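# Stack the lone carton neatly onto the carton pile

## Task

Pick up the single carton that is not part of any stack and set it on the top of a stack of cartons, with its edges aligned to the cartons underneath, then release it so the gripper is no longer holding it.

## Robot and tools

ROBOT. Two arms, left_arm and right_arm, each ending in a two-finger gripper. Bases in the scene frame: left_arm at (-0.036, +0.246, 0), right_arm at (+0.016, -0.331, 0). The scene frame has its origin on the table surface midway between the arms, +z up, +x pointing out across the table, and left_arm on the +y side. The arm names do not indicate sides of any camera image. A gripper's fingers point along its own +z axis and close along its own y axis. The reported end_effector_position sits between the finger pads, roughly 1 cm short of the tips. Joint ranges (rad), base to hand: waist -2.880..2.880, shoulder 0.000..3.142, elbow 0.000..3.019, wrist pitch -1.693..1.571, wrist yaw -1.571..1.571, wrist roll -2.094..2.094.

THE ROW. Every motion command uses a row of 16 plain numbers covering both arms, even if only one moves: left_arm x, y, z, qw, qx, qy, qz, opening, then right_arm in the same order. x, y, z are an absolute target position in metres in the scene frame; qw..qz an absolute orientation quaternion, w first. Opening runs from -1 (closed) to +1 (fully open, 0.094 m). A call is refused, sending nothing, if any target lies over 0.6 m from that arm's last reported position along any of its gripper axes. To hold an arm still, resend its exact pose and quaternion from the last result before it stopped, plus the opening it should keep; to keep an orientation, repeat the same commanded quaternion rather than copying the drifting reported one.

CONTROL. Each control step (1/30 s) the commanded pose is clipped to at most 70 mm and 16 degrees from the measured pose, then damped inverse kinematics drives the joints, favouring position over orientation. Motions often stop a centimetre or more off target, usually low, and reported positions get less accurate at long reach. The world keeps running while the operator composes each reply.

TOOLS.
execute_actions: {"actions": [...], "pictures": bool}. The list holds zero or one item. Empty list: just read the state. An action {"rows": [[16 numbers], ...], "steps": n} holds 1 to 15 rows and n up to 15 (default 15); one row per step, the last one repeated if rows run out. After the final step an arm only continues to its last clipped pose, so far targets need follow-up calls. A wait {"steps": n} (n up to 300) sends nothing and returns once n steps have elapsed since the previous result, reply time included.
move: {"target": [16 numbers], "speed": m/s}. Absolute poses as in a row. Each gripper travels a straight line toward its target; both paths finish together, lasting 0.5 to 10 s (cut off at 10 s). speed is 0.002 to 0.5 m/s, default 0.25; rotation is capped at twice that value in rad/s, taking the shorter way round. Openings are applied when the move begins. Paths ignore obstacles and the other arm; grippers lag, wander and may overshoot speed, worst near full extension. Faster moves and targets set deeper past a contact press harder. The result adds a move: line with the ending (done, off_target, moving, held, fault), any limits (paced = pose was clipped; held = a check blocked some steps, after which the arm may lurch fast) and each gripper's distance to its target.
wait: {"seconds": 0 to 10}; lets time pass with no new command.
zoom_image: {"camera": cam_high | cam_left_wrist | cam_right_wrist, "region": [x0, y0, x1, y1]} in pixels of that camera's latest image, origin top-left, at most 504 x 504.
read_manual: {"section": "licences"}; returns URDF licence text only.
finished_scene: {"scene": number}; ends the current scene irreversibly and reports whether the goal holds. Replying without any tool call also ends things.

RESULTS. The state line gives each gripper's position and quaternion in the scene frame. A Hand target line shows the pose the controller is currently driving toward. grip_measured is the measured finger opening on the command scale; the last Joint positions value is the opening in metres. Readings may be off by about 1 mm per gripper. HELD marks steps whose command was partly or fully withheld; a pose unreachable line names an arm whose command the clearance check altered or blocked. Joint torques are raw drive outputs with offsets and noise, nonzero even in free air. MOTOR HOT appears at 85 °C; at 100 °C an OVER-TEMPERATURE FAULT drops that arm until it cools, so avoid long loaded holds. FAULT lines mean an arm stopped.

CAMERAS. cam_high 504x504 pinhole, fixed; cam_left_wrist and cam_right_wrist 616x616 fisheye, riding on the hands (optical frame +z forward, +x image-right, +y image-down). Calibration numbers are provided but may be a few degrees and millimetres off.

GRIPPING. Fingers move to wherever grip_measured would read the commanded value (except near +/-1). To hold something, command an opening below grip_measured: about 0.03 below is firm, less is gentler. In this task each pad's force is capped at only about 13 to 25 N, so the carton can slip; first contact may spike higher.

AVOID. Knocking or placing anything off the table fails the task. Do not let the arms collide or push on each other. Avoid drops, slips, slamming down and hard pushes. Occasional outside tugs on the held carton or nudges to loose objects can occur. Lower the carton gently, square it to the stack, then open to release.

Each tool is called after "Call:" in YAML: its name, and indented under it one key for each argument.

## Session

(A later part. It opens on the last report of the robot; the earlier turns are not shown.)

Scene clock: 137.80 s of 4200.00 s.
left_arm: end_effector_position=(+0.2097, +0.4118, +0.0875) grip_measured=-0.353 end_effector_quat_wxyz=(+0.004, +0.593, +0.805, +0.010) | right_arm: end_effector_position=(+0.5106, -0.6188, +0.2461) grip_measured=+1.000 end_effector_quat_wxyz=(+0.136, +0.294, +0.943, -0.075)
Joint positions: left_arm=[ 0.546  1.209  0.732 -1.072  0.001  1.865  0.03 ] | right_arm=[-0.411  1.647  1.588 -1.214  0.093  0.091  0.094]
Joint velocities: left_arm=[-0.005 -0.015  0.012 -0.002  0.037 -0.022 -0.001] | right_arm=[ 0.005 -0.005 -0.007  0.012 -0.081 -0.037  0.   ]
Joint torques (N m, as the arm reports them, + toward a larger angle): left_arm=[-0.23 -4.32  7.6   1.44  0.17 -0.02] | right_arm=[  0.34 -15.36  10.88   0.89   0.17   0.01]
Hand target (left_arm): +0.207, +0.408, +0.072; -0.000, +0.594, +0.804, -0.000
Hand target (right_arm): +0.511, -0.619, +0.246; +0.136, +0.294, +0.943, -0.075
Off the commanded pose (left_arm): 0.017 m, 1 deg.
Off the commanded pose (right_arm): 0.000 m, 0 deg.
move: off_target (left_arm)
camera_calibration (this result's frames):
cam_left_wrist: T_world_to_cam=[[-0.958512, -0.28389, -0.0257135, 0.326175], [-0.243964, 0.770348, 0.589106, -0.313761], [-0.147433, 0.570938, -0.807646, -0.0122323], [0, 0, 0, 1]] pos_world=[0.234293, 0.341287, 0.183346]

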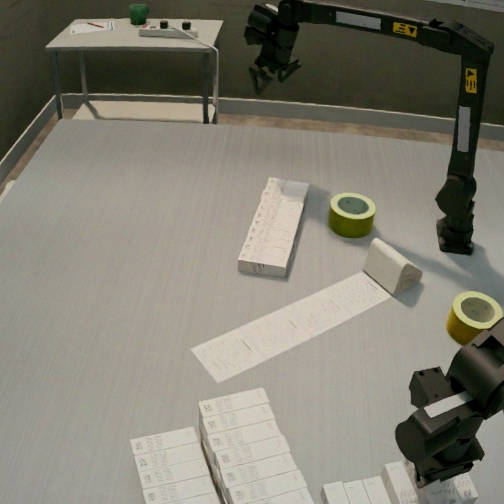

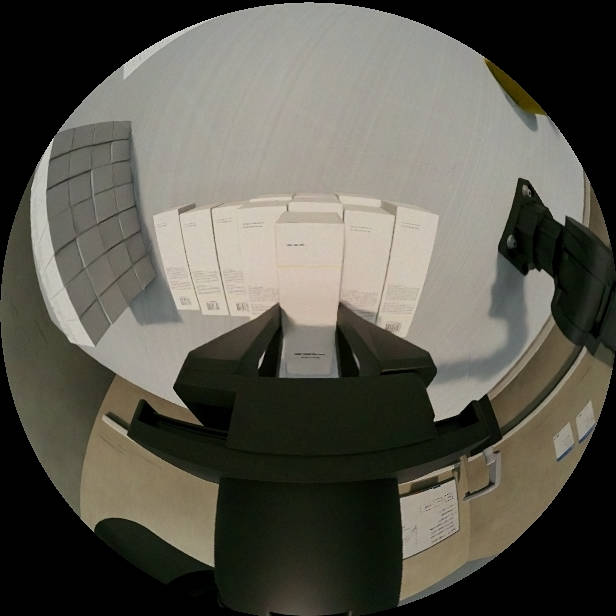

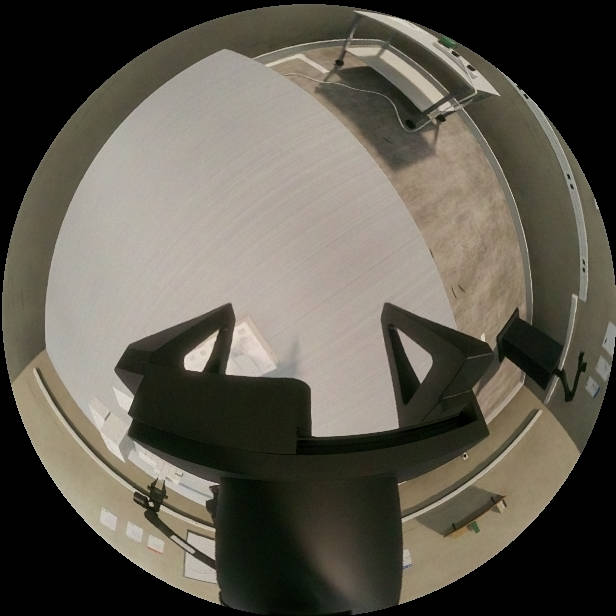

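Call:
execute_actions:
  actions:
    - {"rows":[[0.208,0.409,0.078,0,0.594,0.804,0,-0.45,0.5106,-0.6188,0.2461,0.136,0.294,0.943,-0.075,1],[0.208,0.409,0.080,0,0.594,0.804,0,-0.45,0.5106,-0.6188,0.2461,0.136,0.294,0.943,-0.075,1],[0.208,0.409,0.082,0,0.594,0.804,0,-0.45,0.5106,-0.6188,0.2461,0.136,0.294,0.943,-0.075,1],[0.208,0.409,0.082,0,0.594,0.804,0,-0.3,0.5106,-0.6188,0.2461,0.136,0.294,0.943,-0.075,1],[0.208,0.409,0.082,0,0.594,0.804,0,-0.25,0.5106,-0.6188,0.2461,0.136,0.294,0.943,-0.075,1],[0.208,0.409,0.082,0,0.594,0.804,0,0.1,0.5106,-0.6188,0.2461,0.136,0.294,0.943,-0.075,1]],"steps":15}

Call:
move:
  target: [0.210,0.411,0.16,0,0.594,0.804,0,0.1,0.5106,-0.6188,0.2461,0.136,0.294,0.943,-0.075,1]
  speed: 0.15

Call:
zoom_image:
  camera: "cam_left_wrist"
  region: [130, 130, 490, 420]

Scene clock: 141.83 s of 4200.00 s.
left_arm: end_effector_position=(+0.2094, +0.4116, +0.0870) grip_measured=+0.099 end_effector_quat_wxyz=(+0.004, +0.593, +0.805, +0.009) | right_arm: end_effector_position=(+0.5106, -0.6188, +0.2461) grip_measured=+1.000 end_effector_quat_wxyz=(+0.136, +0.294, +0.943, -0.075)
Joint positions: left_arm=[ 0.546  1.21   0.731 -1.072  0.001  1.865  0.052] | right_arm=[-0.411  1.647  1.588 -1.214  0.093  0.091  0.094]
Joint velocities: left_arm=[-0.005 -0.005 -0.022  0.002 -0.051 -0.007 -0.001] | right_arm=[-0.024 -0.015  0.002  0.017  0.095 -0.022  0.   ]
Joint torques (N m, as the arm reports them, + toward a larger angle): left_arm=[-0.18 -5.25  9.35  0.32  0.16  0.01] | right_arm=[  0.33 -15.24  10.87   0.91   0.17   0.01]
Hand target (left_arm): +0.208, +0.409, +0.082; -0.000, +0.594, +0.804, -0.000
Hand target (right_arm): +0.511, -0.619, +0.246; +0.136, +0.294, +0.943, -0.075
Off the commanded pose (left_arm): 0.006 m, 1 deg.
Off the commanded pose (right_arm): 0.000 m, 0 deg.
Steps of this call (steps 1 to 90: nothing new was sent; then 0.53 s passed at rest; steps 91 to 105: all 15 steps of this action). Readings (end_effector_position):
91: left_arm (+0.2097, +0.4118, +0.0875) | right_arm (+0.5106, -0.6188, +0.2461)
92: left_arm (+0.2097, +0.4118, +0.0875) | right_arm (+0.5106, -0.6188, +0.2461)
94: left_arm (+0.2097, +0.4118, +0.0875) | right_arm (+0.5106, -0.6188, +0.2461)
98: left_arm (+0.2094, +0.4116, +0.0870) | right_arm (+0.5106, -0.6188, +0.2461)
105: the state above
camera_calibration (this result's frames):
cam_left_wrist: T_world_to_cam=[[-0.958543, -0.283912, -0.0242593, 0.325714], [-0.24322, 0.770851, 0.588755, -0.313735], [-0.148454, 0.570248, -0.807947, -0.0120188], [0, 0, 0, 1]] pos_world=[0.23412, 0.34117, 0.182904]

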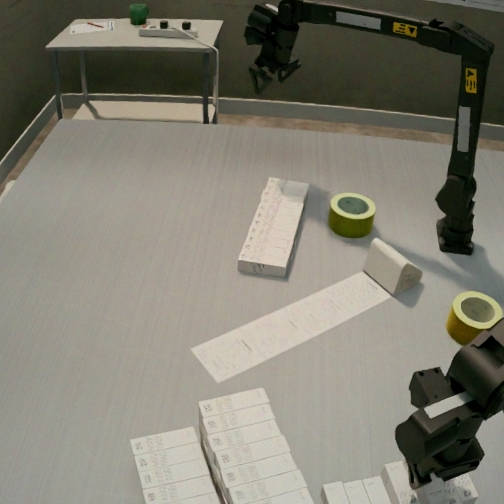

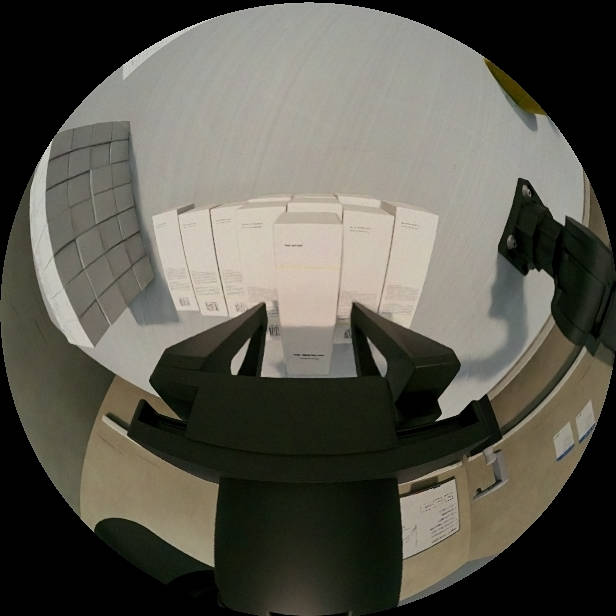

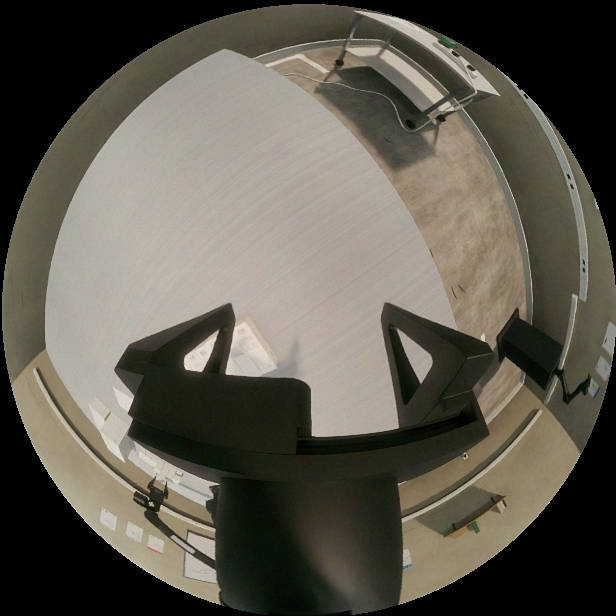

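Scene clock: 142.93 s of 4200.00 s.
left_arm: end_effector_position=(+0.2034, +0.4075, +0.1470) grip_measured=+0.099 end_effector_quat_wxyz=(-0.003, +0.593, +0.805, -0.009) | right_arm: end_effector_position=(+0.5106, -0.6188, +0.2461) grip_measured=+1.000 end_effector_quat_wxyz=(+0.136, +0.294, +0.943, -0.075)
Joint positions: left_arm=[ 0.546  1.146  0.852 -1.296  0.001  1.865  0.052] | right_arm=[-0.411  1.647  1.588 -1.214  0.093  0.091  0.094]
Joint velocities: left_arm=[ 0.005 -0.015 -0.007 -0.007  0.051 -0.051  0.001] | right_arm=[-0.015 -0.024 -0.027  0.007  0.007 -0.022  0.   ]
Joint torques (N m, as the arm reports them, + toward a larger angle): left_arm=[-0.1  -6.39 13.28 -0.09  0.17  0.02] | right_arm=[  0.19 -15.31  10.86   0.88   0.19   0.01]
Hand target (left_arm): +0.211, +0.412, +0.160; +0.000, +0.594, +0.804, +0.000
Hand target (right_arm): +0.511, -0.619, +0.246; +0.136, +0.294, +0.943, -0.075
Off the commanded pose (left_arm): 0.015 m, 1 deg.
Off the commanded pose (right_arm): 0.000 m, 0 deg.
move: off_target (left_arm)
camera_calibration (this result's frames):
cam_left_wrist: T_world_to_cam=[[-0.958719, -0.284031, 0.0135598, 0.314751], [-0.224028, 0.783834, 0.579152, -0.355144], [-0.175125, 0.552206, -0.815107, 0.0516922], [0, 0, 0, 1]] pos_world=[0.231248, 0.339228, 0.243549]

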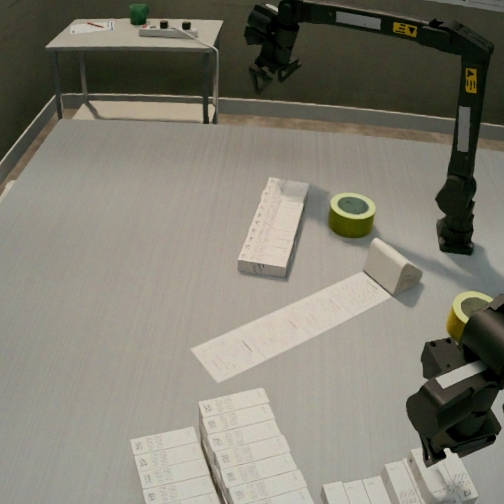

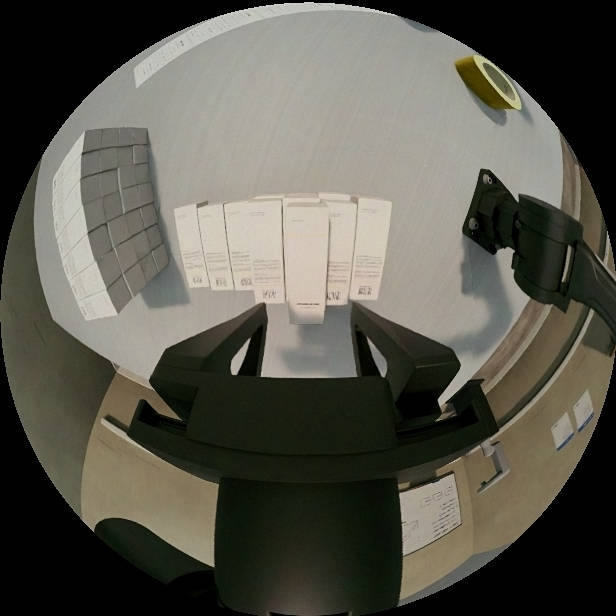

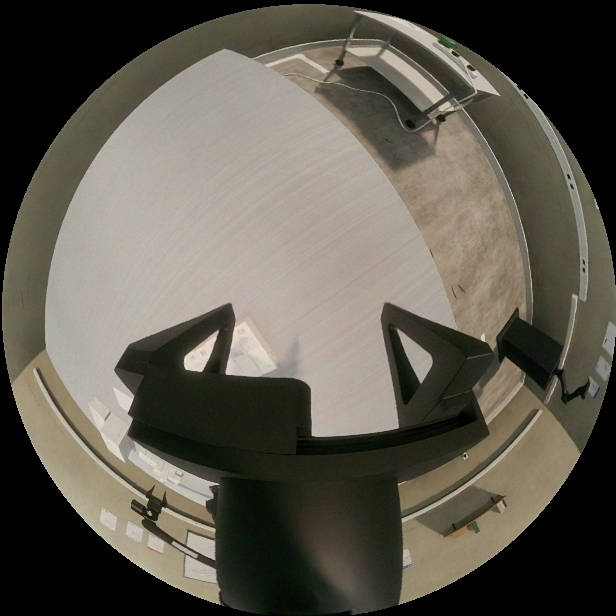

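Region (130, 130, 490, 420) of cam_left_wrist's 616x616 image, scaled by 1.400, with more detail than that image has; it fills the top 406 rows of this view, and the rest is white.

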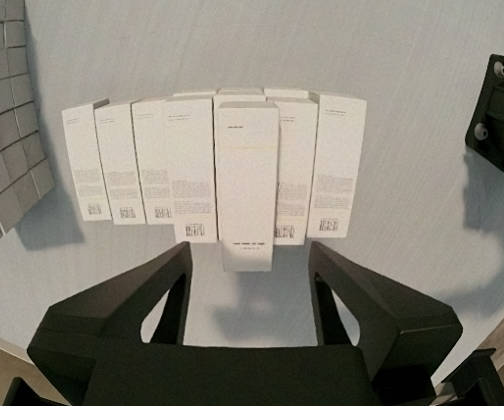

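Call:
zoom_image:
  camera: "cam_left_wrist"
  region: [240, 180, 400, 330]

Call:
zoom_image:
  camera: "cam_high"
  region: [370, 420, 504, 504]

Region (240, 180, 400, 330) of cam_left_wrist's 616x616 image, scaled by 3.150, with more detail than that image has; it fills the top 472 rows of this view, and the rest is white.

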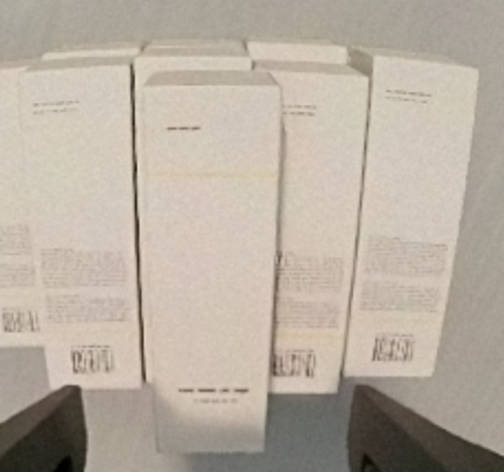

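Region (370, 420, 504, 504) of cam_high's 504x504 image, scaled by 3.761, with more detail than that image has; it fills the top 316 rows of this view, and the rest is white.

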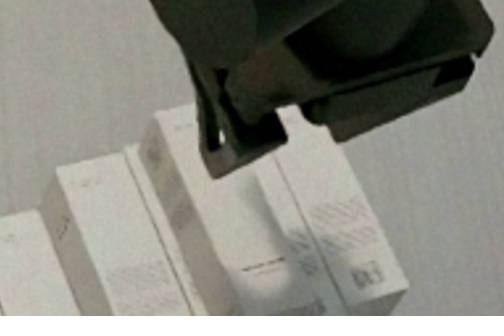

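Call:
move:
  target: [0.214,0.411,0.085,0,0.594,0.804,0,0.1,0.5106,-0.6188,0.2461,0.136,0.294,0.943,-0.075,1]
  speed: 0.05

Call:
zoom_image:
  camera: "cam_left_wrist"
  region: [210, 170, 410, 370]

Scene clock: 154.03 s of 4200.00 s.
left_arm: end_effector_position=(+0.2109, +0.4126, +0.0912) grip_measured=+0.099 end_effector_quat_wxyz=(+0.001, +0.593, +0.805, +0.002) | right_arm: end_effector_position=(+0.5106, -0.6188, +0.2461) grip_measured=+1.000 end_effector_quat_wxyz=(+0.136, +0.294, +0.943, -0.075)
Joint positions: left_arm=[ 0.546  1.219  0.751 -1.097  0.001  1.865  0.052] | right_arm=[-0.411  1.647  1.588 -1.214  0.093  0.091  0.094]
Joint velocities: left_arm=[-0.024 -0.015 -0.002 -0.012  0.022 -0.022  0.   ] | right_arm=[-0.015 -0.024  0.027 -0.007 -0.022 -0.066  0.   ]
Joint torques (N m, as the arm reports them, + toward a larger angle): left_arm=[-0.62 -5.48  9.1   0.98  0.16 -0.05] | right_arm=[  0.42 -15.14  10.84   0.93   0.19   0.  ]
Hand target (left_arm): +0.213, +0.410, +0.085; -0.000, +0.594, +0.804, -0.000
Hand target (right_arm): +0.511, -0.619, +0.246; +0.136, +0.294, +0.943, -0.075
Off the commanded pose (left_arm): 0.007 m, 0 deg.
Off the commanded pose (right_arm): 0.000 m, 0 deg.
After step 90, 6.53 s passed at rest.
move: done
camera_calibration (this result's frames):
cam_left_wrist: T_world_to_cam=[[-0.958755, -0.284055, -0.0100784, 0.326355], [-0.235986, 0.775745, 0.585262, -0.319874], [-0.158428, 0.563501, -0.810782, -0.00380504], [0, 0, 0, 1]] pos_world=[0.236806, 0.342987, 0.187414]

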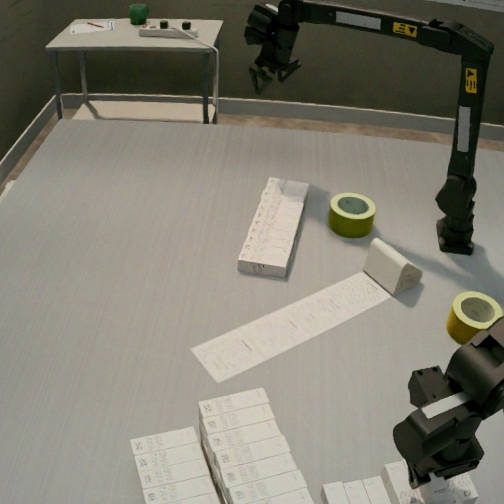

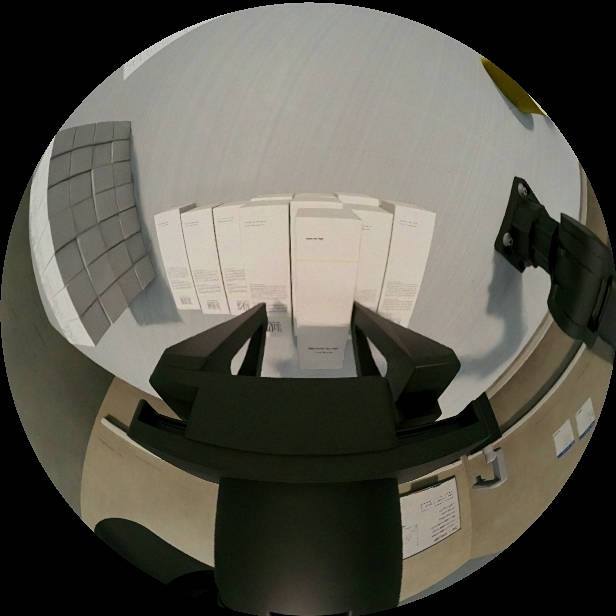

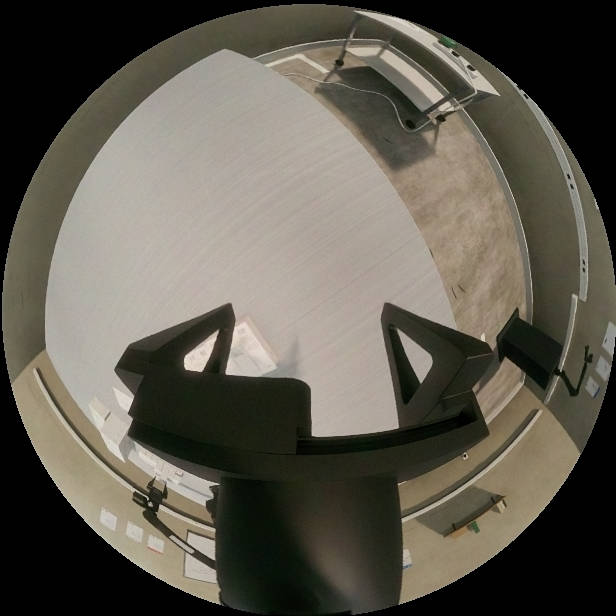

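Region (210, 170, 410, 370) of cam_left_wrist's 616x616 image, scaled by 2.520, with more detail than that image has.

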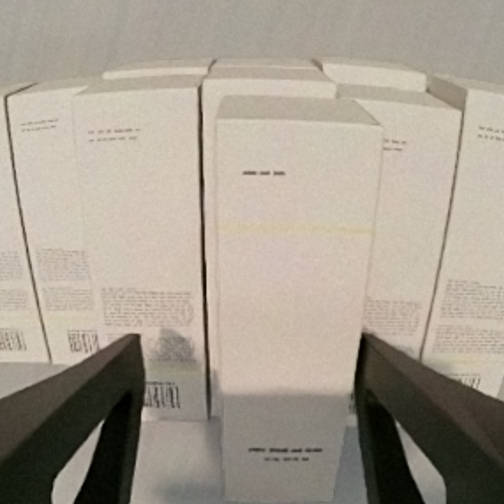

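Call:
move:
  target: [0.206,0.407,0.086,0,0.594,0.804,0,0.1,0.5106,-0.6188,0.2461,0.136,0.294,0.943,-0.075,1]
  speed: 0.02

Call:
zoom_image:
  camera: "cam_left_wrist"
  region: [210, 170, 410, 370]

Scene clock: 159.90 s of 4200.00 s.
left_arm: end_effector_position=(+0.2055, +0.4089, +0.0861) grip_measured=+0.099 end_effector_quat_wxyz=(-0.001, +0.593, +0.805, -0.005) | right_arm: end_effector_position=(+0.5106, -0.6188, +0.2461) grip_measured=+1.000 end_effector_quat_wxyz=(+0.136, +0.294, +0.943, -0.075)
Joint positions: left_arm=[ 0.546  1.219  0.736 -1.097  0.001  1.865  0.052] | right_arm=[-0.411  1.647  1.588 -1.214  0.093  0.091  0.094]
Joint velocities: left_arm=[-0.015 -0.015 -0.012 -0.007  0.007 -0.007 -0.002] | right_arm=[-0.015 -0.005 -0.012 -0.012  0.007 -0.037  0.   ]
Joint torques (N m, as the arm reports them, + toward a larger angle): left_arm=[-0.28 -7.11  9.    0.59  0.16  0.  ] | right_arm=[  0.3  -15.28  10.85   0.92   0.18  -0.01]
Hand target (left_arm): +0.206, +0.407, +0.086; +0.000, +0.594, +0.804, -0.000
Hand target (right_arm): +0.511, -0.619, +0.246; +0.136, +0.294, +0.943, -0.075
Off the commanded pose (left_arm): 0.002 m, 1 deg.
Off the commanded pose (right_arm): 0.000 m, 0 deg.
After step 90, 2.13 s passed at rest.
move: done
camera_calibration (this result's frames):
cam_left_wrist: T_world_to_cam=[[-0.958792, -0.28408, 0.00410474, 0.318856], [-0.228796, 0.780608, 0.581639, -0.318481], [-0.168436, 0.556731, -0.813437, -0.00167192], [0, 0, 0, 1]] pos_world=[0.232568, 0.34012, 0.182572]

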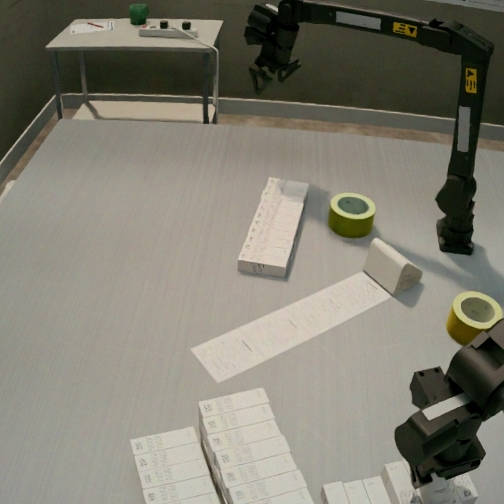

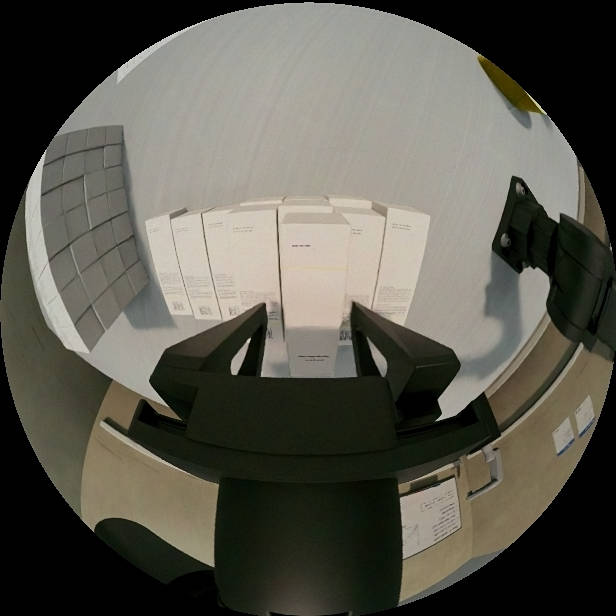

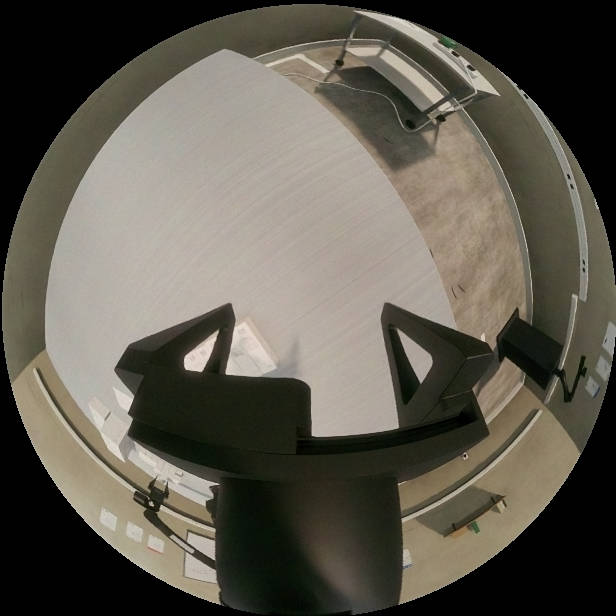

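Region (210, 170, 410, 370) of cam_left_wrist's 616x616 image, scaled by 2.520, with more detail than that image has.

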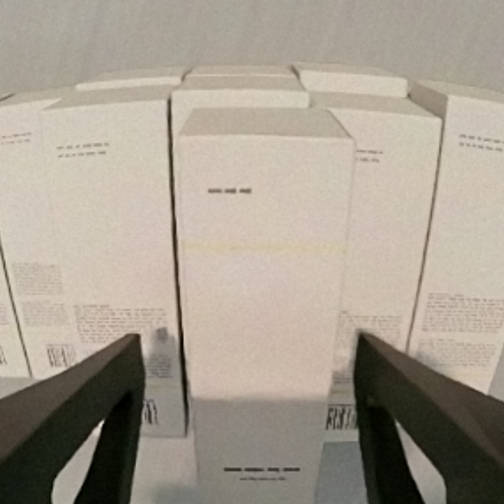

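Call:
execute_actions:
  actions:
    - {"rows":[[0.206,0.407,0.086,0,0.594,0.804,0,-0.1,0.5106,-0.6188,0.2461,0.136,0.294,0.943,-0.075,1],[0.206,0.407,0.086,0,0.594,0.804,0,-0.1,0.5106,-0.6188,0.2461,0.136,0.294,0.943,-0.075,1],[0.206,0.407,0.086,0,0.594,0.804,0,-0.2,0.5106,-0.6188,0.2461,0.136,0.294,0.943,-0.075,1],[0.206,0.407,0.086,0,0.594,0.804,0,-0.2,0.5106,-0.6188,0.2461,0.136,0.294,0.943,-0.075,1],[0.206,0.407,0.086,0,0.594,0.804,0,-0.25,0.5106,-0.6188,0.2461,0.136,0.294,0.943,-0.075,1],[0.206,0.407,0.086,0,0.594,0.804,0,-0.25,0.5106,-0.6188,0.2461,0.136,0.294,0.943,-0.075,1],[0.206,0.407,0.086,0,0.594,0.804,0,-0.3,0.5106,-0.6188,0.2461,0.136,0.294,0.943,-0.075,1],[0.206,0.407,0.086,0,0.594,0.804,0,-0.3,0.5106,-0.6188,0.2461,0.136,0.294,0.943,-0.075,1],[0.206,0.407,0.086,0,0.594,0.804,0,-0.34,0.5106,-0.6188,0.2461,0.136,0.294,0.943,-0.075,1],[0.206,0.407,0.086,0,0.594,0.804,0,-0.34,0.5106,-0.6188,0.2461,0.136,0.294,0.943,-0.075,1],[0.206,0.407,0.086,0,0.594,0.804,0,-0.38,0.5106,-0.6188,0.2461,0.136,0.294,0.943,-0.075,1],[0.206,0.407,0.086,0,0.594,0.804,0,-0.42,0.5106,-0.6188,0.2461,0.136,0.294,0.943,-0.075,1]],"steps":15}

Call:
zoom_image:
  camera: "cam_left_wrist"
  region: [210, 170, 410, 370]

Scene clock: 167.67 s of 4200.00 s.
left_arm: end_effector_position=(+0.2055, +0.4089, +0.0863) grip_measured=-0.352 end_effector_quat_wxyz=(-0.001, +0.593, +0.805, -0.004) | right_arm: end_effector_position=(+0.5106, -0.6188, +0.2461) grip_measured=+1.000 end_effector_quat_wxyz=(+0.136, +0.294, +0.943, -0.075)
Joint positions: left_arm=[ 0.546  1.218  0.736 -1.097  0.001  1.865  0.03 ] | right_arm=[-0.411  1.647  1.588 -1.214  0.093  0.091  0.094]
Joint velocities: left_arm=[-0.005 -0.015  0.012 -0.002  0.022 -0.037 -0.001] | right_arm=[ 0.005 -0.015 -0.022 -0.002 -0.037 -0.007  0.   ]
Joint torques (N m, as the arm reports them, + toward a larger angle): left_arm=[-0.35 -7.14  9.08  0.62  0.17 -0.01] | right_arm=[  0.33 -15.12  10.82   0.92   0.18   0.01]
Hand target (left_arm): +0.206, +0.407, +0.086; -0.000, +0.594, +0.804, -0.000
Hand target (right_arm): +0.511, -0.619, +0.246; +0.136, +0.294, +0.943, -0.075
Off the commanded pose (left_arm): 0.002 m, 1 deg.
Off the commanded pose (right_arm): 0.000 m, 0 deg.
Steps of this call (steps 1 to 90: nothing new was sent; then 4.27 s passed at rest; steps 91 to 105: all 15 steps of this action). Readings (end_effector_position):
91: left_arm (+0.2055, +0.4089, +0.0863) | right_arm (+0.5106, -0.6188, +0.2461)
92: left_arm (+0.2055, +0.4089, +0.0863) | right_arm (+0.5106, -0.6188, +0.2461)
94: left_arm (+0.2055, +0.4089, +0.0863) | right_arm (+0.5106, -0.6188, +0.2461)
98: left_arm (+0.2055, +0.4089, +0.0863) | right_arm (+0.5106, -0.6188, +0.2461)
105: the state above
camera_calibration (this result's frames):
cam_left_wrist: T_world_to_cam=[[-0.958793, -0.284081, 0.00374107, 0.318904], [-0.22898, 0.780484, 0.581733, -0.318464], [-0.168179, 0.556905, -0.813371, -0.00172096], [0, 0, 0, 1]] pos_world=[0.232552, 0.340109, 0.182668]

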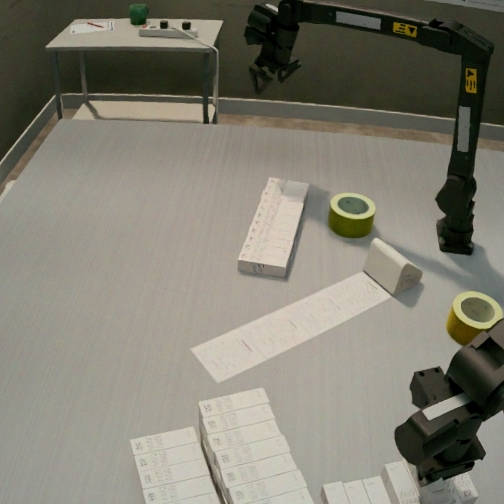

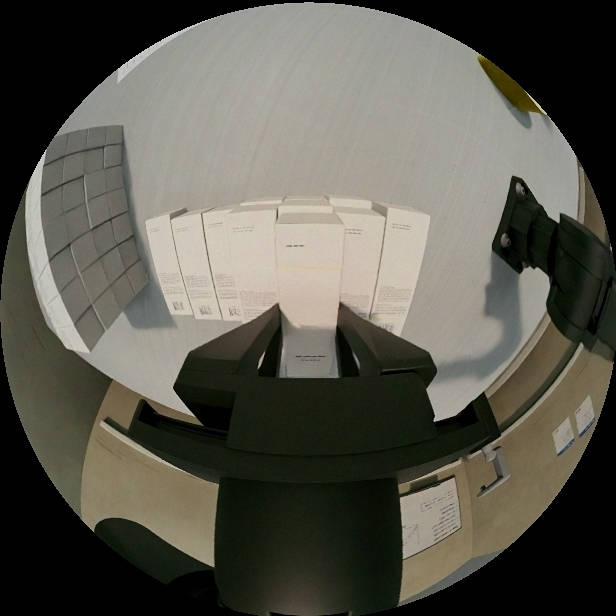

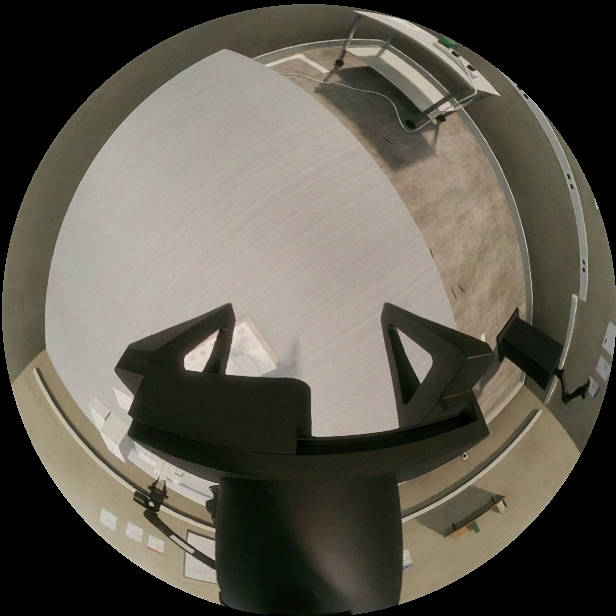

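Region (210, 170, 410, 370) of cam_left_wrist's 616x616 image, scaled by 2.520, with more detail than that image has.

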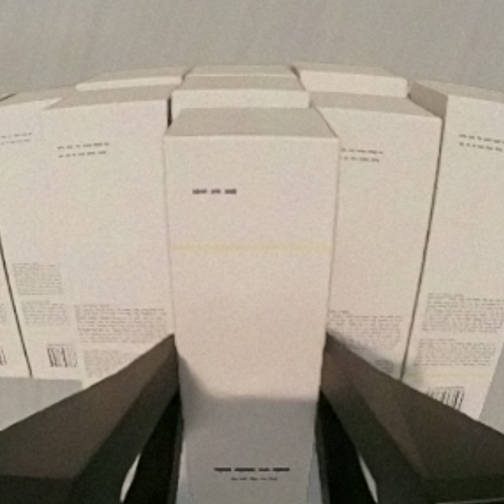

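Call:
execute_actions:
  actions:
    - {"rows":[[0.206,0.407,0.086,0,0.594,0.804,0,-0.3,0.5106,-0.6188,0.2461,0.136,0.294,0.943,-0.075,1],[0.206,0.407,0.086,0,0.594,0.804,0,0.1,0.5106,-0.6188,0.2461,0.136,0.294,0.943,-0.075,1]],"steps":12}
  pictures: false

Call:
move:
  target: [0.210,0.411,0.16,0,0.594,0.804,0,0.1,0.5106,-0.6188,0.2461,0.136,0.294,0.943,-0.075,1]
  speed: 0.15

Call:
zoom_image:
  camera: "cam_left_wrist"
  region: [240, 180, 400, 330]

Call:
zoom_image:
  camera: "cam_high"
  region: [370, 420, 504, 504]

Scene clock: 175.97 s of 4200.00 s.
left_arm: end_effector_position=(+0.2055, +0.4089, +0.0863) grip_measured=+0.099 end_effector_quat_wxyz=(-0.001, +0.593, +0.805, -0.004) | right_arm: end_effector_position=(+0.5106, -0.6188, +0.2461) grip_measured=+1.000 end_effector_quat_wxyz=(+0.136, +0.294, +0.943, -0.075)
Joint positions: left_arm=[ 0.546  1.218  0.736 -1.097  0.001  1.865  0.052] | right_arm=[-0.411  1.647  1.588 -1.214  0.093  0.091  0.094]
Joint velocities: left_arm=[-0.005 -0.015  0.012  0.017  0.095  0.081  0.   ] | right_arm=[ 0.005  0.005 -0.007 -0.017 -0.022  0.022  0.   ]
Joint torques (N m, as the arm reports them, + toward a larger angle): left_arm=[-0.29 -7.32  8.98  0.62  0.17 -0.01] | right_arm=[  0.35 -15.27  10.9    0.94   0.17   0.  ]
Hand target (left_arm): +0.206, +0.407, +0.086; -0.000, +0.594, +0.804, -0.000
Hand target (right_arm): +0.511, -0.619, +0.246; +0.136, +0.294, +0.943, -0.075
Off the commanded pose (left_arm): 0.002 m, 1 deg.
Off the commanded pose (right_arm): 0.000 m, 0 deg.
Steps of this call (steps 1 to 90: nothing new was sent; then 4.90 s passed at rest; steps 91 to 102: all 12 steps of this action). Readings (end_effector_position):
91: left_arm (+0.2055, +0.4089, +0.0863) | right_arm (+0.5106, -0.6188, +0.2461)
92: left_arm (+0.2055, +0.4089, +0.0863) | right_arm (+0.5106, -0.6188, +0.2461)
94: left_arm (+0.2055, +0.4089, +0.0863) | right_arm (+0.5106, -0.6188, +0.2461)
98: left_arm (+0.2055, +0.4089, +0.0863) | right_arm (+0.5106, -0.6188, +0.2461)
102: the state above

Scene clock: 177.07 s of 4200.00 s.
left_arm: end_effector_position=(+0.2033, +0.4075, +0.1469) grip_measured=+0.099 end_effector_quat_wxyz=(-0.003, +0.593, +0.805, -0.009) | right_arm: end_effector_position=(+0.5106, -0.6188, +0.2461) grip_measured=+1.000 end_effector_quat_wxyz=(+0.136, +0.294, +0.943, -0.075)
Joint positions: left_arm=[ 0.546  1.145  0.851 -1.296  0.001  1.865  0.052] | right_arm=[-0.411  1.647  1.588 -1.214  0.093  0.091  0.094]
Joint velocities: left_arm=[-0.015 -0.015  0.002 -0.022  0.022 -0.051  0.   ] | right_arm=[-0.005 -0.015 -0.012 -0.017  0.007 -0.051  0.   ]
Joint torques (N m, as the arm reports them, + toward a larger angle): left_arm=[ 0.06 -6.15 13.2  -0.18  0.17  0.03] | right_arm=[  0.5  -15.22  10.92   0.86   0.17   0.  ]
Hand target (left_arm): +0.211, +0.412, +0.160; +0.000, +0.594, +0.804, +0.000
Hand target (right_arm): +0.511, -0.619, +0.246; +0.136, +0.294, +0.943, -0.075
Off the commanded pose (left_arm): 0.015 m, 1 deg.
Off the commanded pose (right_arm): 0.000 m, 0 deg.
move: off_target (left_arm)
camera_calibration (this result's frames):
cam_left_wrist: T_world_to_cam=[[-0.958724, -0.284034, 0.0131962, 0.314761], [-0.224211, 0.78371, 0.579248, -0.355036], [-0.174868, 0.55238, -0.815044, 0.0515367], [0, 0, 0, 1]] pos_world=[0.231178, 0.33918, 0.243505]

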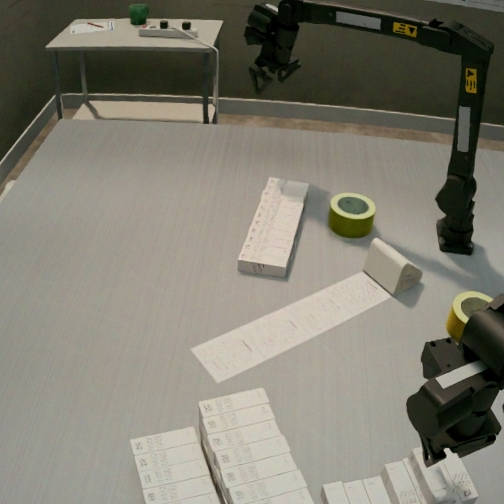

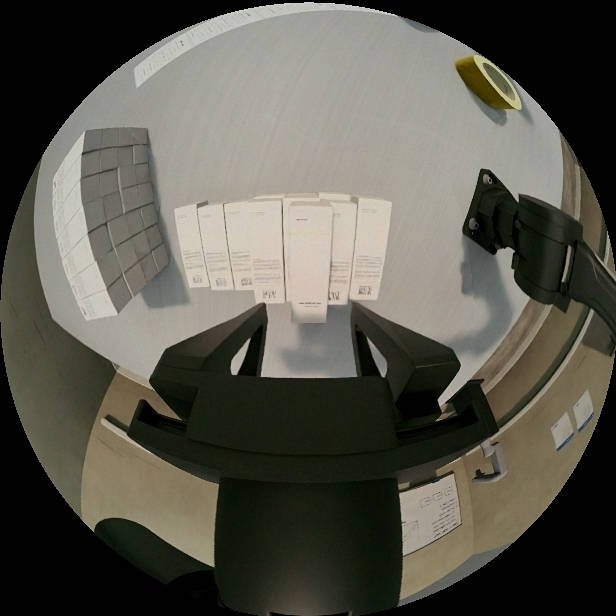

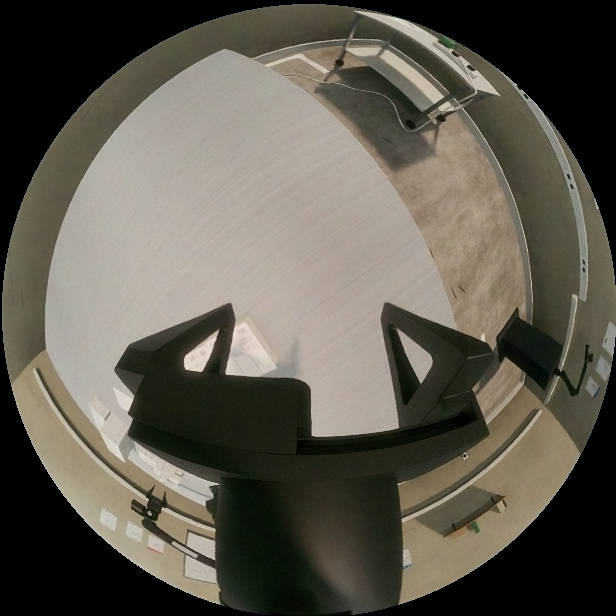

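Region (240, 180, 400, 330) of cam_left_wrist's 616x616 image, scaled by 3.150, with more detail than that image has; it fills the top 472 rows of this view, and the rest is white.

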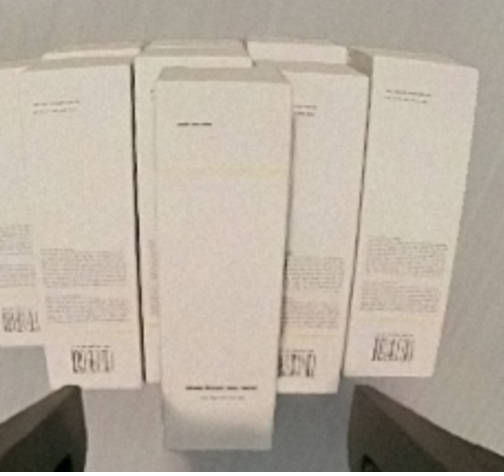

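Region (370, 420, 504, 504) of cam_high's 504x504 image, scaled by 3.761, with more detail than that image has; it fills the top 316 rows of this view, and the rest is white.

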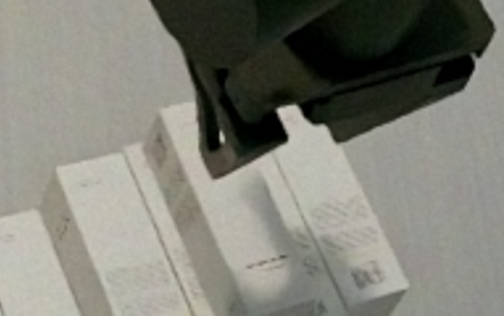

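Call:
move:
  target: [0.2096,0.4081,0.085,0,0.594,0.804,0,0.8,0.5106,-0.6188,0.2461,0.136,0.294,0.943,-0.075,1]
  speed: 0.06

Call:
zoom_image:
  camera: "cam_left_wrist"
  region: [210, 170, 410, 370]

Scene clock: 188.07 s of 4200.00 s.
left_arm: end_effector_position=(+0.2063, +0.4095, +0.0910) grip_measured=+0.799 end_effector_quat_wxyz=(+0.001, +0.593, +0.805, +0.002) | right_arm: end_effector_position=(+0.5106, -0.6188, +0.2461) grip_measured=+1.000 end_effector_quat_wxyz=(+0.136, +0.294, +0.943, -0.075)
Joint positions: left_arm=[ 0.546  1.205  0.739 -1.101  0.001  1.865  0.084] | right_arm=[-0.411  1.647  1.588 -1.214  0.093  0.091  0.094]
Joint velocities: left_arm=[-0.005 -0.005  0.012 -0.012 -0.022  0.051  0.   ] | right_arm=[ 0.005  0.005 -0.017 -0.002 -0.051 -0.037  0.   ]
Joint torques (N m, as the arm reports them, + toward a larger angle): left_arm=[-0.6  -4.83  9.15  0.89  0.15 -0.06] | right_arm=[  0.45 -15.3   10.85   0.91   0.16   0.01]
Hand target (left_arm): +0.208, +0.407, +0.085; -0.000, +0.594, +0.804, -0.000
Hand target (right_arm): +0.511, -0.619, +0.246; +0.136, +0.294, +0.943, -0.075
Off the commanded pose (left_arm): 0.007 m, 0 deg.
Off the commanded pose (right_arm): 0.000 m, 0 deg.
After step 90, 6.63 s passed at rest.
move: done
camera_calibration (this result's frames):
cam_left_wrist: T_world_to_cam=[[-0.958764, -0.284061, -0.00898742, 0.320997], [-0.235431, 0.77612, 0.584988, -0.31865], [-0.159197, 0.562981, -0.810993, -0.00260004], [0, 0, 0, 1]] pos_world=[0.232327, 0.339957, 0.187183]

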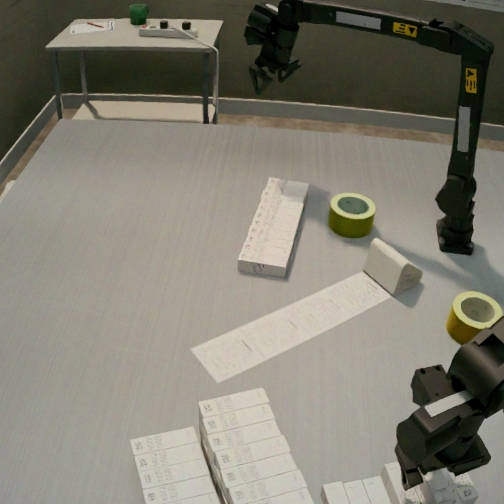

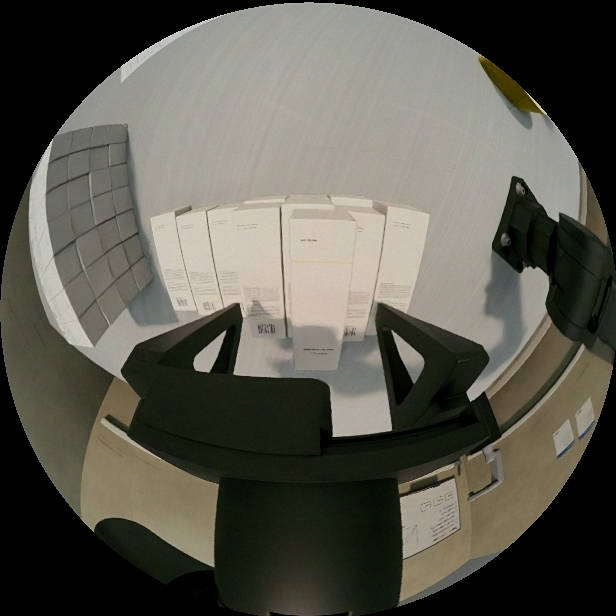

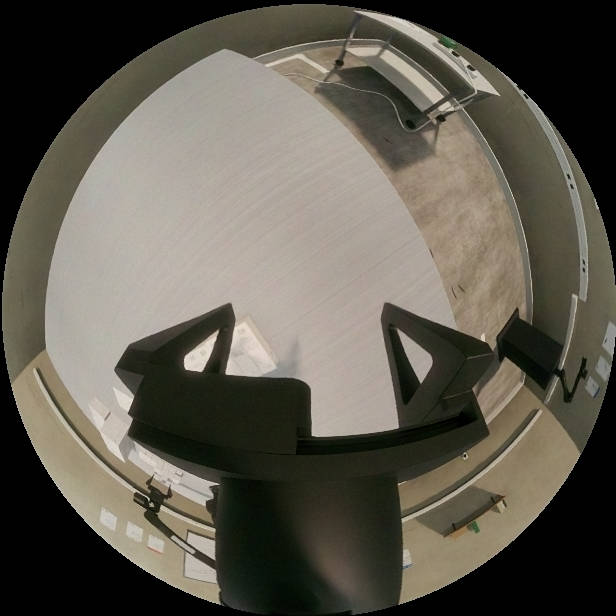

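Region (210, 170, 410, 370) of cam_left_wrist's 616x616 image, scaled by 2.520, with more detail than that image has.

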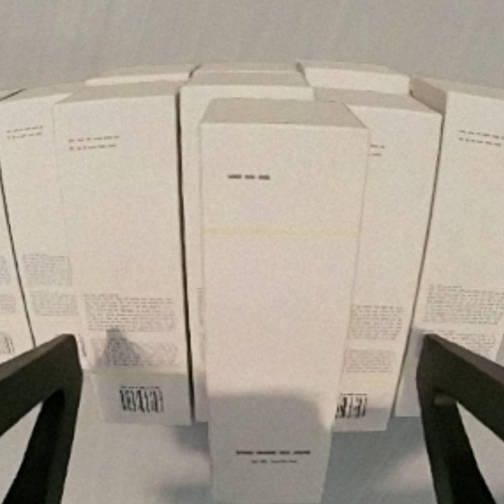

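Call:
execute_actions:
  actions:
    - {"rows":[[0.208,0.407,0.085,0,0.594,0.804,0,0.2,0.5106,-0.6188,0.2461,0.136,0.294,0.943,-0.075,1],[0.208,0.407,0.085,0,0.594,0.804,0,0.1,0.5106,-0.6188,0.2461,0.136,0.294,0.943,-0.075,1],[0.208,0.407,0.085,0,0.594,0.804,0,0.0,0.5106,-0.6188,0.2461,0.136,0.294,0.943,-0.075,1],[0.208,0.407,0.085,0,0.594,0.804,0,-0.05,0.5106,-0.6188,0.2461,0.136,0.294,0.943,-0.075,1],[0.208,0.407,0.085,0,0.594,0.804,0,-0.1,0.5106,-0.6188,0.2461,0.136,0.294,0.943,-0.075,1],[0.208,0.407,0.085,0,0.594,0.804,0,-0.14,0.5106,-0.6188,0.2461,0.136,0.294,0.943,-0.075,1],[0.208,0.407,0.085,0,0.594,0.804,0,-0.18,0.5106,-0.6188,0.2461,0.136,0.294,0.943,-0.075,1],[0.208,0.407,0.085,0,0.594,0.804,0,-0.22,0.5106,-0.6188,0.2461,0.136,0.294,0.943,-0.075,1],[0.208,0.407,0.085,0,0.594,0.804,0,-0.26,0.5106,-0.6188,0.2461,0.136,0.294,0.943,-0.075,1],[0.208,0.407,0.085,0,0.594,0.804,0,-0.29,0.5106,-0.6188,0.2461,0.136,0.294,0.943,-0.075,1],[0.208,0.407,0.085,0,0.594,0.804,0,-0.32,0.5106,-0.6188,0.2461,0.136,0.294,0.943,-0.075,1],[0.208,0.407,0.085,0,0.594,0.804,0,-0.35,0.5106,-0.6188,0.2461,0.136,0.294,0.943,-0.075,1],[0.208,0.407,0.085,0,0.594,0.804,0,-0.38,0.5106,-0.6188,0.2461,0.136,0.294,0.943,-0.075,1]],"steps":15}

Call:
zoom_image:
  camera: "cam_left_wrist"
  region: [210, 170, 410, 370]

Scene clock: 195.63 s of 4200.00 s.
left_arm: end_effector_position=(+0.2064, +0.4096, +0.0910) grip_measured=-0.360 end_effector_quat_wxyz=(+0.001, +0.593, +0.805, +0.002) | right_arm: end_effector_position=(+0.5106, -0.6188, +0.2461) grip_measured=+1.000 end_effector_quat_wxyz=(+0.136, +0.294, +0.943, -0.075)
Joint positions: left_arm=[ 0.546  1.205  0.739 -1.1    0.001  1.865  0.03 ] | right_arm=[-0.411  1.647  1.588 -1.214  0.093  0.091  0.094]
Joint velocities: left_arm=[ 0.005 -0.015  0.002 -0.002 -0.081 -0.007  0.   ] | right_arm=[-0.015  0.005  0.017 -0.007  0.007 -0.007  0.   ]
Joint torques (N m, as the arm reports them, + toward a larger angle): left_arm=[-0.53 -5.59  9.    0.88  0.15 -0.05] | right_arm=[  0.47 -15.34  10.85   0.91   0.18   0.01]
Hand target (left_arm): +0.208, +0.407, +0.085; -0.000, +0.594, +0.804, +0.000
Hand target (right_arm): +0.511, -0.619, +0.246; +0.136, +0.294, +0.943, -0.075
Off the commanded pose (left_arm): 0.007 m, 0 deg.
Off the commanded pose (right_arm): 0.000 m, 0 deg.
Steps of this call (steps 1 to 90: nothing new was sent; then 4.07 s passed at rest; steps 91 to 105: all 15 steps of this action). Readings (end_effector_position):
91: left_arm (+0.2063, +0.4095, +0.0910) | right_arm (+0.5106, -0.6188, +0.2461)
92: left_arm (+0.2063, +0.4095, +0.0910) | right_arm (+0.5106, -0.6188, +0.2461)
94: left_arm (+0.2063, +0.4095, +0.0910) | right_arm (+0.5106, -0.6188, +0.2461)
98: left_arm (+0.2063, +0.4095, +0.0910) | right_arm (+0.5106, -0.6188, +0.2461)
105: the state above
camera_calibration (this result's frames):
cam_left_wrist: T_world_to_cam=[[-0.958761, -0.284059, -0.00935108, 0.321119], [-0.235616, 0.775995, 0.585079, -0.318592], [-0.158941, 0.563154, -0.810922, -0.00274724], [0, 0, 0, 1]] pos_world=[0.232374, 0.339989, 0.187176]

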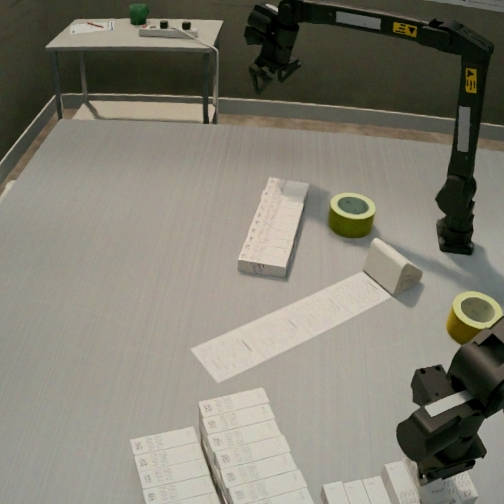

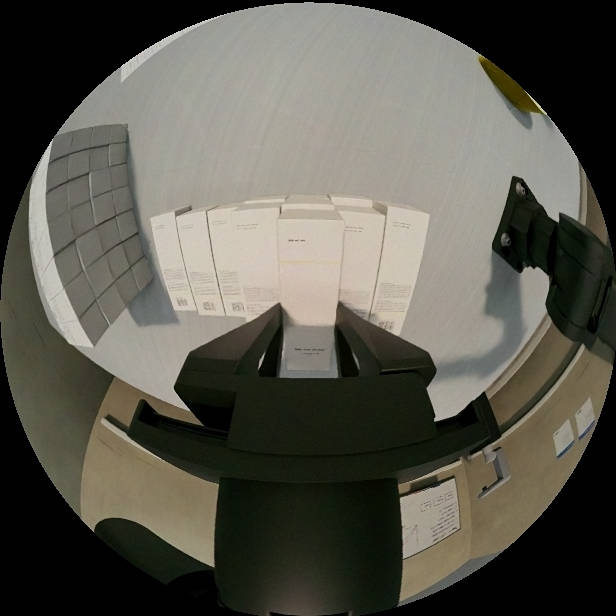

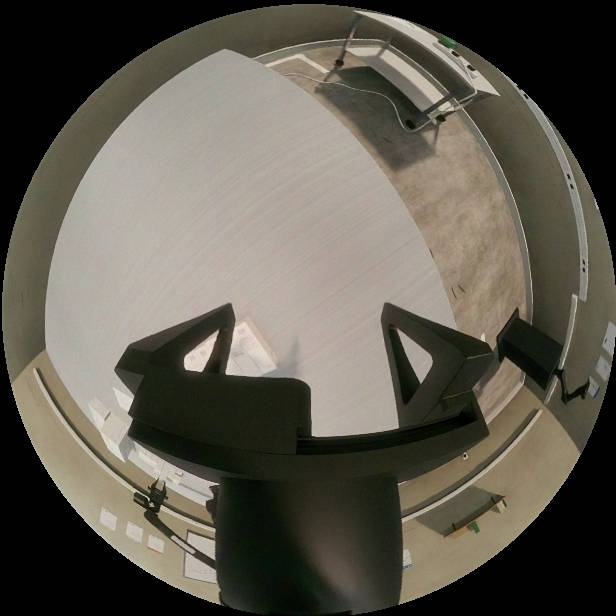

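Region (210, 170, 410, 370) of cam_left_wrist's 616x616 image, scaled by 2.520, with more detail than that image has.

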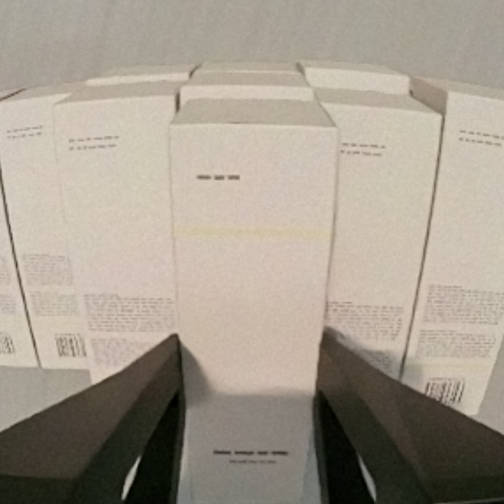

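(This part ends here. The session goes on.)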